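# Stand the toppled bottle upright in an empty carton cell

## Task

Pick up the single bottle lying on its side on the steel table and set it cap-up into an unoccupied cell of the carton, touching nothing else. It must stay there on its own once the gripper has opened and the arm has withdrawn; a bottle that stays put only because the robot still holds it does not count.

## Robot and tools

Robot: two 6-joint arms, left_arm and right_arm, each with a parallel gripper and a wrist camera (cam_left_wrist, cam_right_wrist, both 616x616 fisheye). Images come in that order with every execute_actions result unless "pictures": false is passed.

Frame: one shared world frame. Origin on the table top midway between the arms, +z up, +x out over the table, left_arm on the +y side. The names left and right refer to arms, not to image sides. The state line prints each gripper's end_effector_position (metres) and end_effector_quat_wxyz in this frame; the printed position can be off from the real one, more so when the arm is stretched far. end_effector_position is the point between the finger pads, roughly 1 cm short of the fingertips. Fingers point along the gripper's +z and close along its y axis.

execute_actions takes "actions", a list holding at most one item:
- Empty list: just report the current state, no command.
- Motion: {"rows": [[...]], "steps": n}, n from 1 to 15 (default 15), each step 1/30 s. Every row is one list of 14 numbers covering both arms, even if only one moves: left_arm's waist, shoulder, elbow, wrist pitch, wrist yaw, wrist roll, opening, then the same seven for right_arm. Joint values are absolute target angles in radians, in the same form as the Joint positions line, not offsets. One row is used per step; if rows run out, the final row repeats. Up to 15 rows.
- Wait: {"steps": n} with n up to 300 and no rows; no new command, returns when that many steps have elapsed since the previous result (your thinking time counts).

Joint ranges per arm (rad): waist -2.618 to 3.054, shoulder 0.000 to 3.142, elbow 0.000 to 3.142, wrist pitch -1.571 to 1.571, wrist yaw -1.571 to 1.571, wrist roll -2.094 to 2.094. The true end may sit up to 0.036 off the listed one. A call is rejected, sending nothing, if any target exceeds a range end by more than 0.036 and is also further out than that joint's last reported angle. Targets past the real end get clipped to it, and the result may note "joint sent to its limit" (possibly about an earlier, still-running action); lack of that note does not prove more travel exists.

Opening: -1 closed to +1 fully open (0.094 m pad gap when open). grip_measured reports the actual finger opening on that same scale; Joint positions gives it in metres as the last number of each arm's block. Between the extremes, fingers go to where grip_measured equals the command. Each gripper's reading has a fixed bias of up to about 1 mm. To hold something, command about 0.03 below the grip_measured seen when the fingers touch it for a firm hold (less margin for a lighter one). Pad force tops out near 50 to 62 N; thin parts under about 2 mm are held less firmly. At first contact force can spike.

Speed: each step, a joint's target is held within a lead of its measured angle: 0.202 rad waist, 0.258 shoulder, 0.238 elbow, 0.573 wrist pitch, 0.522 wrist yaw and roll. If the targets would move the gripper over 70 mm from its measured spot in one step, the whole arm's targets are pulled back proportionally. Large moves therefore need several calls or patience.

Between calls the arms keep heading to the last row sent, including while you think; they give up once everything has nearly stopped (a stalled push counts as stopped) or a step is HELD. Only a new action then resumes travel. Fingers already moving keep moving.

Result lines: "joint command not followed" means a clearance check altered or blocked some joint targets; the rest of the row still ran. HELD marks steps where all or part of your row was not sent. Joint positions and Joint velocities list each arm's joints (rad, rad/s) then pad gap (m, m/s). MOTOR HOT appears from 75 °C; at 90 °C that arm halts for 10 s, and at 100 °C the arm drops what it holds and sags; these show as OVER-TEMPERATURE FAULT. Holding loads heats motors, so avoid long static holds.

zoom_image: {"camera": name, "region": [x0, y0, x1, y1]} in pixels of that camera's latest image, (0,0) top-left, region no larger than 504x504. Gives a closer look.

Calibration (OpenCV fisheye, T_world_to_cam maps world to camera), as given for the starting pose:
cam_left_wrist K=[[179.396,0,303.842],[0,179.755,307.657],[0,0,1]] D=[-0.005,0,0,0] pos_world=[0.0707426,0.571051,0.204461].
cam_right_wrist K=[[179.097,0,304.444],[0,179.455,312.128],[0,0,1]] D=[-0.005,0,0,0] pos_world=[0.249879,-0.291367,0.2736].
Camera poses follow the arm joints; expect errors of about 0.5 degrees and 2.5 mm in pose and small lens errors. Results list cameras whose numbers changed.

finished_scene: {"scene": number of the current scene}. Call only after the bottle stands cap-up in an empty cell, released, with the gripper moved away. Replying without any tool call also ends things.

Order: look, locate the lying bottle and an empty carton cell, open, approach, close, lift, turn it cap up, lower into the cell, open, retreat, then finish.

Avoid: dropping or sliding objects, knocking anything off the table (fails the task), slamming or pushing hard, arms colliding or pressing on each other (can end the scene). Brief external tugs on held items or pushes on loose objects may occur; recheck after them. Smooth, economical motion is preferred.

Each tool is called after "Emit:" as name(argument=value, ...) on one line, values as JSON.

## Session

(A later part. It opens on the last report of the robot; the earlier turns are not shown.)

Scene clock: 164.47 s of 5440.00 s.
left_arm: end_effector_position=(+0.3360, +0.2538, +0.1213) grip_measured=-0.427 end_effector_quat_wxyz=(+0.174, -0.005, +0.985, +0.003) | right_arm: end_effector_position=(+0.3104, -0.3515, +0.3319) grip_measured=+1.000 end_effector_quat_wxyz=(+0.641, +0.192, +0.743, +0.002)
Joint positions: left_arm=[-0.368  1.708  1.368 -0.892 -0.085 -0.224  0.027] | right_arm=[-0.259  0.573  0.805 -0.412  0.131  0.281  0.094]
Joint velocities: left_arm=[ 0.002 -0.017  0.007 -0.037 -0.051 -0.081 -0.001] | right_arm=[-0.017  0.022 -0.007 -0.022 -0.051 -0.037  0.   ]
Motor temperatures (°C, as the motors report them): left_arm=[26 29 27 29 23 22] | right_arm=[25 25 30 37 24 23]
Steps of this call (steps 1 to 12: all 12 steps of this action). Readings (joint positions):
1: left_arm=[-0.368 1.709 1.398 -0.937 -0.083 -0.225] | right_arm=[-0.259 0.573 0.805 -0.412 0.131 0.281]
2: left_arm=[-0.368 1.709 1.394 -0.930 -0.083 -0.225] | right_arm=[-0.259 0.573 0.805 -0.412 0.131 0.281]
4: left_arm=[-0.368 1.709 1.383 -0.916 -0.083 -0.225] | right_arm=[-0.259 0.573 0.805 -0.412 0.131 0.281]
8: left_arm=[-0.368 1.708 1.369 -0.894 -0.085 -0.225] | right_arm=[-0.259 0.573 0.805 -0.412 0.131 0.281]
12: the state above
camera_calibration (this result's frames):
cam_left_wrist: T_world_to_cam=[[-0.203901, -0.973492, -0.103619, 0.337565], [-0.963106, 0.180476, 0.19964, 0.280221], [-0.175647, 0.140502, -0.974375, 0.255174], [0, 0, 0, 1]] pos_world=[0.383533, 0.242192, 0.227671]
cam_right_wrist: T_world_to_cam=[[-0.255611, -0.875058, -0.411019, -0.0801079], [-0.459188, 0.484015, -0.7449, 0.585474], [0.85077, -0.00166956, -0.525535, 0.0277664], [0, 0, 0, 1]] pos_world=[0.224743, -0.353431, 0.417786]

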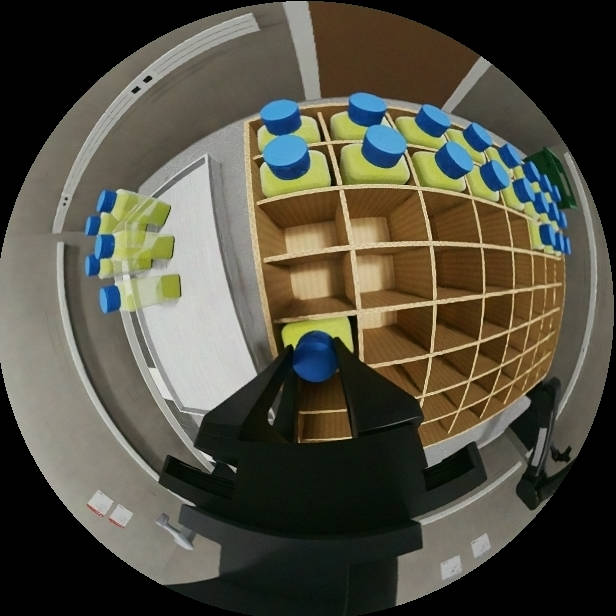

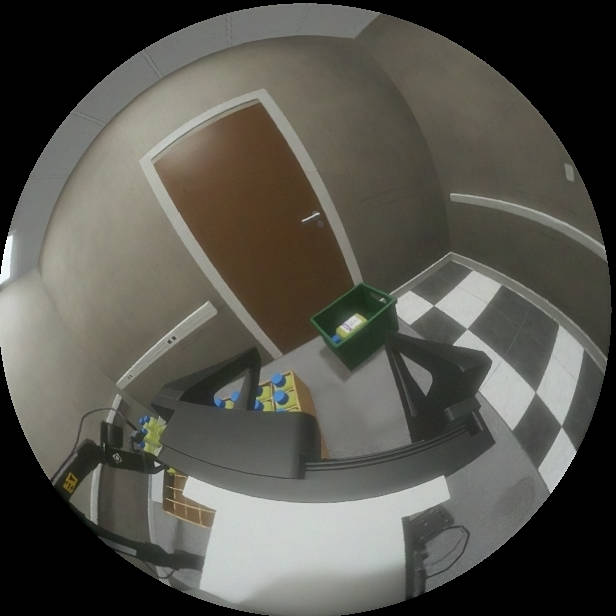

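Seated (21 mm lower than the tray grasp, matching scene 1).

Emit:
execute_actions(actions=[{"rows":[[-0.365,1.7,1.37,-0.89,-0.09,-0.22,-0.3,-0.259,0.573,0.805,-0.412,0.131,0.281,1],[-0.365,1.7,1.375,-0.89,-0.09,-0.22,-0.15,-0.259,0.573,0.805,-0.412,0.131,0.281,1],[-0.365,1.7,1.385,-0.9,-0.09,-0.22,-0.15,-0.259,0.573,0.805,-0.412,0.131,0.281,1],[-0.365,1.69,1.4,-0.93,-0.09,-0.22,-0.15,-0.259,0.573,0.805,-0.412,0.131,0.281,1],[-0.365,1.68,1.425,-0.97,-0.09,-0.22,-0.15,-0.259,0.573,0.805,-0.412,0.131,0.281,1],[-0.365,1.67,1.45,-1.01,-0.09,-0.22,-0.15,-0.259,0.573,0.805,-0.412,0.131,0.281,1],[-0.365,1.65,1.475,-1.05,-0.09,-0.22,-0.15,-0.259,0.573,0.805,-0.412,0.131,0.281,1],[-0.365,1.63,1.5,-1.09,-0.09,-0.22,-0.15,-0.259,0.573,0.805,-0.412,0.131,0.281,1],[-0.365,1.6,1.51,-1.12,-0.09,-0.22,-0.15,-0.259,0.573,0.805,-0.412,0.131,0.281,1],[-0.365,1.56,1.51,-1.15,-0.09,-0.22,0,-0.259,0.573,0.805,-0.412,0.131,0.281,1],[-0.35,1.52,1.51,-1.18,-0.09,-0.22,0.3,-0.259,0.573,0.805,-0.412,0.131,0.281,1],[-0.33,1.47,1.5,-1.21,-0.09,-0.22,0.6,-0.259,0.573,0.805,-0.412,0.131,0.281,1],[-0.31,1.42,1.49,-1.23,-0.09,-0.22,1,-0.259,0.573,0.805,-0.412,0.131,0.281,1],[-0.29,1.37,1.48,-1.25,-0.09,-0.22,1,-0.259,0.573,0.805,-0.412,0.131,0.281,1],[-0.27,1.32,1.47,-1.25,-0.09,-0.22,1,-0.259,0.573,0.805,-0.412,0.131,0.281,1]]}], pictures=false)

Emit:
execute_actions(actions=[{"steps":10}])

Scene clock: 171.93 s of 5440.00 s.
left_arm: end_effector_position=(+0.2932, +0.2799, +0.2291) grip_measured=+0.984 end_effector_quat_wxyz=(+0.240, -0.030, +0.970, -0.007) | right_arm: end_effector_position=(+0.3104, -0.3515, +0.3319) grip_measured=+1.000 end_effector_quat_wxyz=(+0.641, +0.192, +0.743, +0.002)
Joint positions: left_arm=[-0.321  1.442  1.478 -1.128 -0.085 -0.224  0.093] | right_arm=[-0.259  0.573  0.805 -0.412  0.131  0.281  0.094]
Joint velocities: left_arm=[ 0.618 -1.56  -0.017 -0.637 -0.037 -0.007  0.039] | right_arm=[ 0.027  0.017  0.007 -0.007  0.007 -0.007  0.   ]
Motor temperatures (°C, as the motors report them): left_arm=[26 29 27 29 23 22] | right_arm=[25 25 30 38 24 23]
Steps of this call (steps 1 to 15: the robot went on to your last target; steps 16 to 90: nothing new was sent; then 3.97 s passed at rest; steps 91 to 105: all 15 steps of this action). Readings (joint positions):
91: left_arm=[-0.368 1.708 1.368 -0.892 -0.085 -0.224] | right_arm=[-0.259 0.573 0.805 -0.412 0.131 0.281]
92: left_arm=[-0.368 1.708 1.368 -0.892 -0.085 -0.224] | right_arm=[-0.259 0.573 0.805 -0.412 0.131 0.281]
94: left_arm=[-0.368 1.708 1.370 -0.895 -0.085 -0.224] | right_arm=[-0.259 0.573 0.805 -0.412 0.131 0.281]
98: left_arm=[-0.368 1.700 1.431 -0.971 -0.085 -0.224] | right_arm=[-0.259 0.573 0.805 -0.412 0.131 0.281]
105: the state above

Scene clock: 172.27 s of 5440.00 s.
left_arm: end_effector_position=(+0.2583, +0.3023, +0.2601) grip_measured=+1.000 end_effector_quat_wxyz=(+0.262, -0.055, +0.963, -0.004) | right_arm: end_effector_position=(+0.3104, -0.3515, +0.3319) grip_measured=+1.000 end_effector_quat_wxyz=(+0.641, +0.192, +0.743, +0.002)
Joint positions: left_arm=[-0.273  1.305  1.478 -1.22  -0.09  -0.224  0.094] | right_arm=[-0.259  0.573  0.805 -0.412  0.131  0.281  0.094]
Joint velocities: left_arm=[ 0.002  0.056  0.007 -0.139  0.066 -0.007  0.   ] | right_arm=[0.007 0.007 0.022 0.037 0.095 0.022 0.   ]
Motor temperatures (°C, as the motors report them): left_arm=[26 29 27 29 23 22] | right_arm=[25 25 30 38 24 23]
Steps of this call (steps 1 to 10: the robot went on to your last target). Readings (joint positions):
1: left_arm=[-0.300 1.392 1.478 -1.148 -0.085 -0.224] | right_arm=[-0.259 0.573 0.805 -0.412 0.131 0.281]
2: left_arm=[-0.284 1.347 1.478 -1.162 -0.088 -0.224] | right_arm=[-0.259 0.573 0.805 -0.412 0.131 0.281]
4: left_arm=[-0.273 1.295 1.478 -1.187 -0.090 -0.224] | right_arm=[-0.259 0.573 0.805 -0.412 0.131 0.281]
8: left_arm=[-0.273 1.299 1.478 -1.215 -0.090 -0.224] | right_arm=[-0.259 0.573 0.805 -0.412 0.131 0.281]
10: the state above
camera_calibration (this result's frames):
cam_left_wrist: T_world_to_cam=[[-0.0903587, -0.990749, -0.101255, 0.35857], [-0.995889, 0.0892324, 0.0156073, 0.252863], [-0.00642766, 0.102249, -0.994738, 0.343118], [0, 0, 0, 1]] pos_world=[0.286429, 0.297605, 0.373673]
cam_right_wrist: T_world_to_cam=[[-0.255611, -0.875058, -0.411019, -0.0801079], [-0.459188, 0.484015, -0.7449, 0.585474], [0.85077, -0.00166956, -0.525535, 0.0277664], [0, 0, 0, 1]] pos_world=[0.224743, -0.353431, 0.417786]

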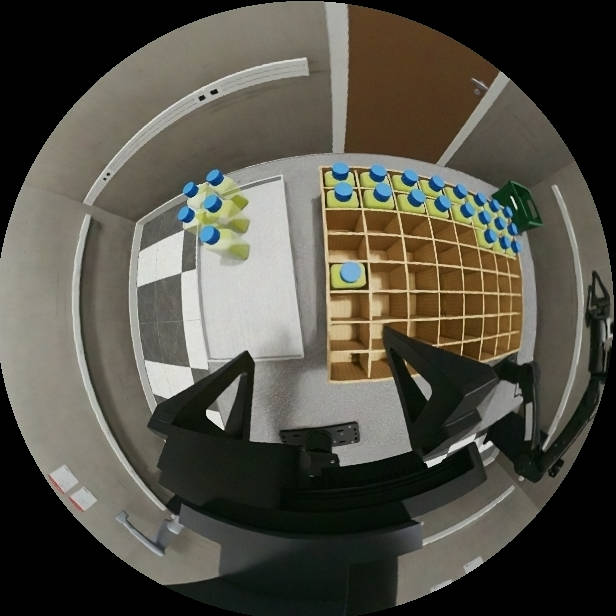

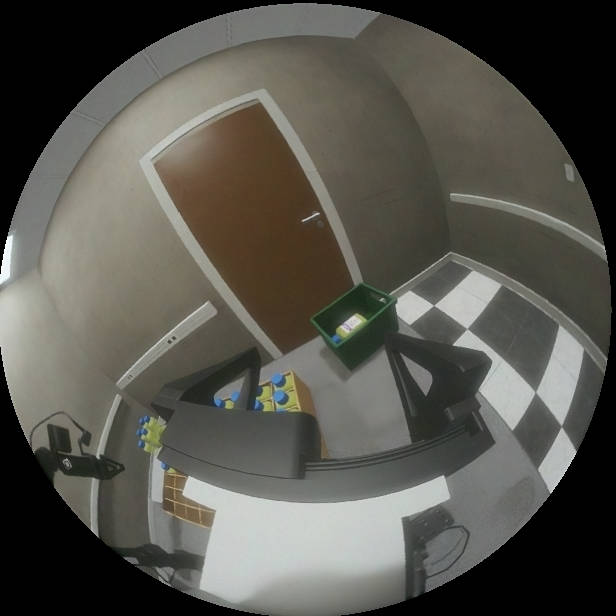

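Emit:
finished_scene(scene=2)

The scene is finished: the task was done.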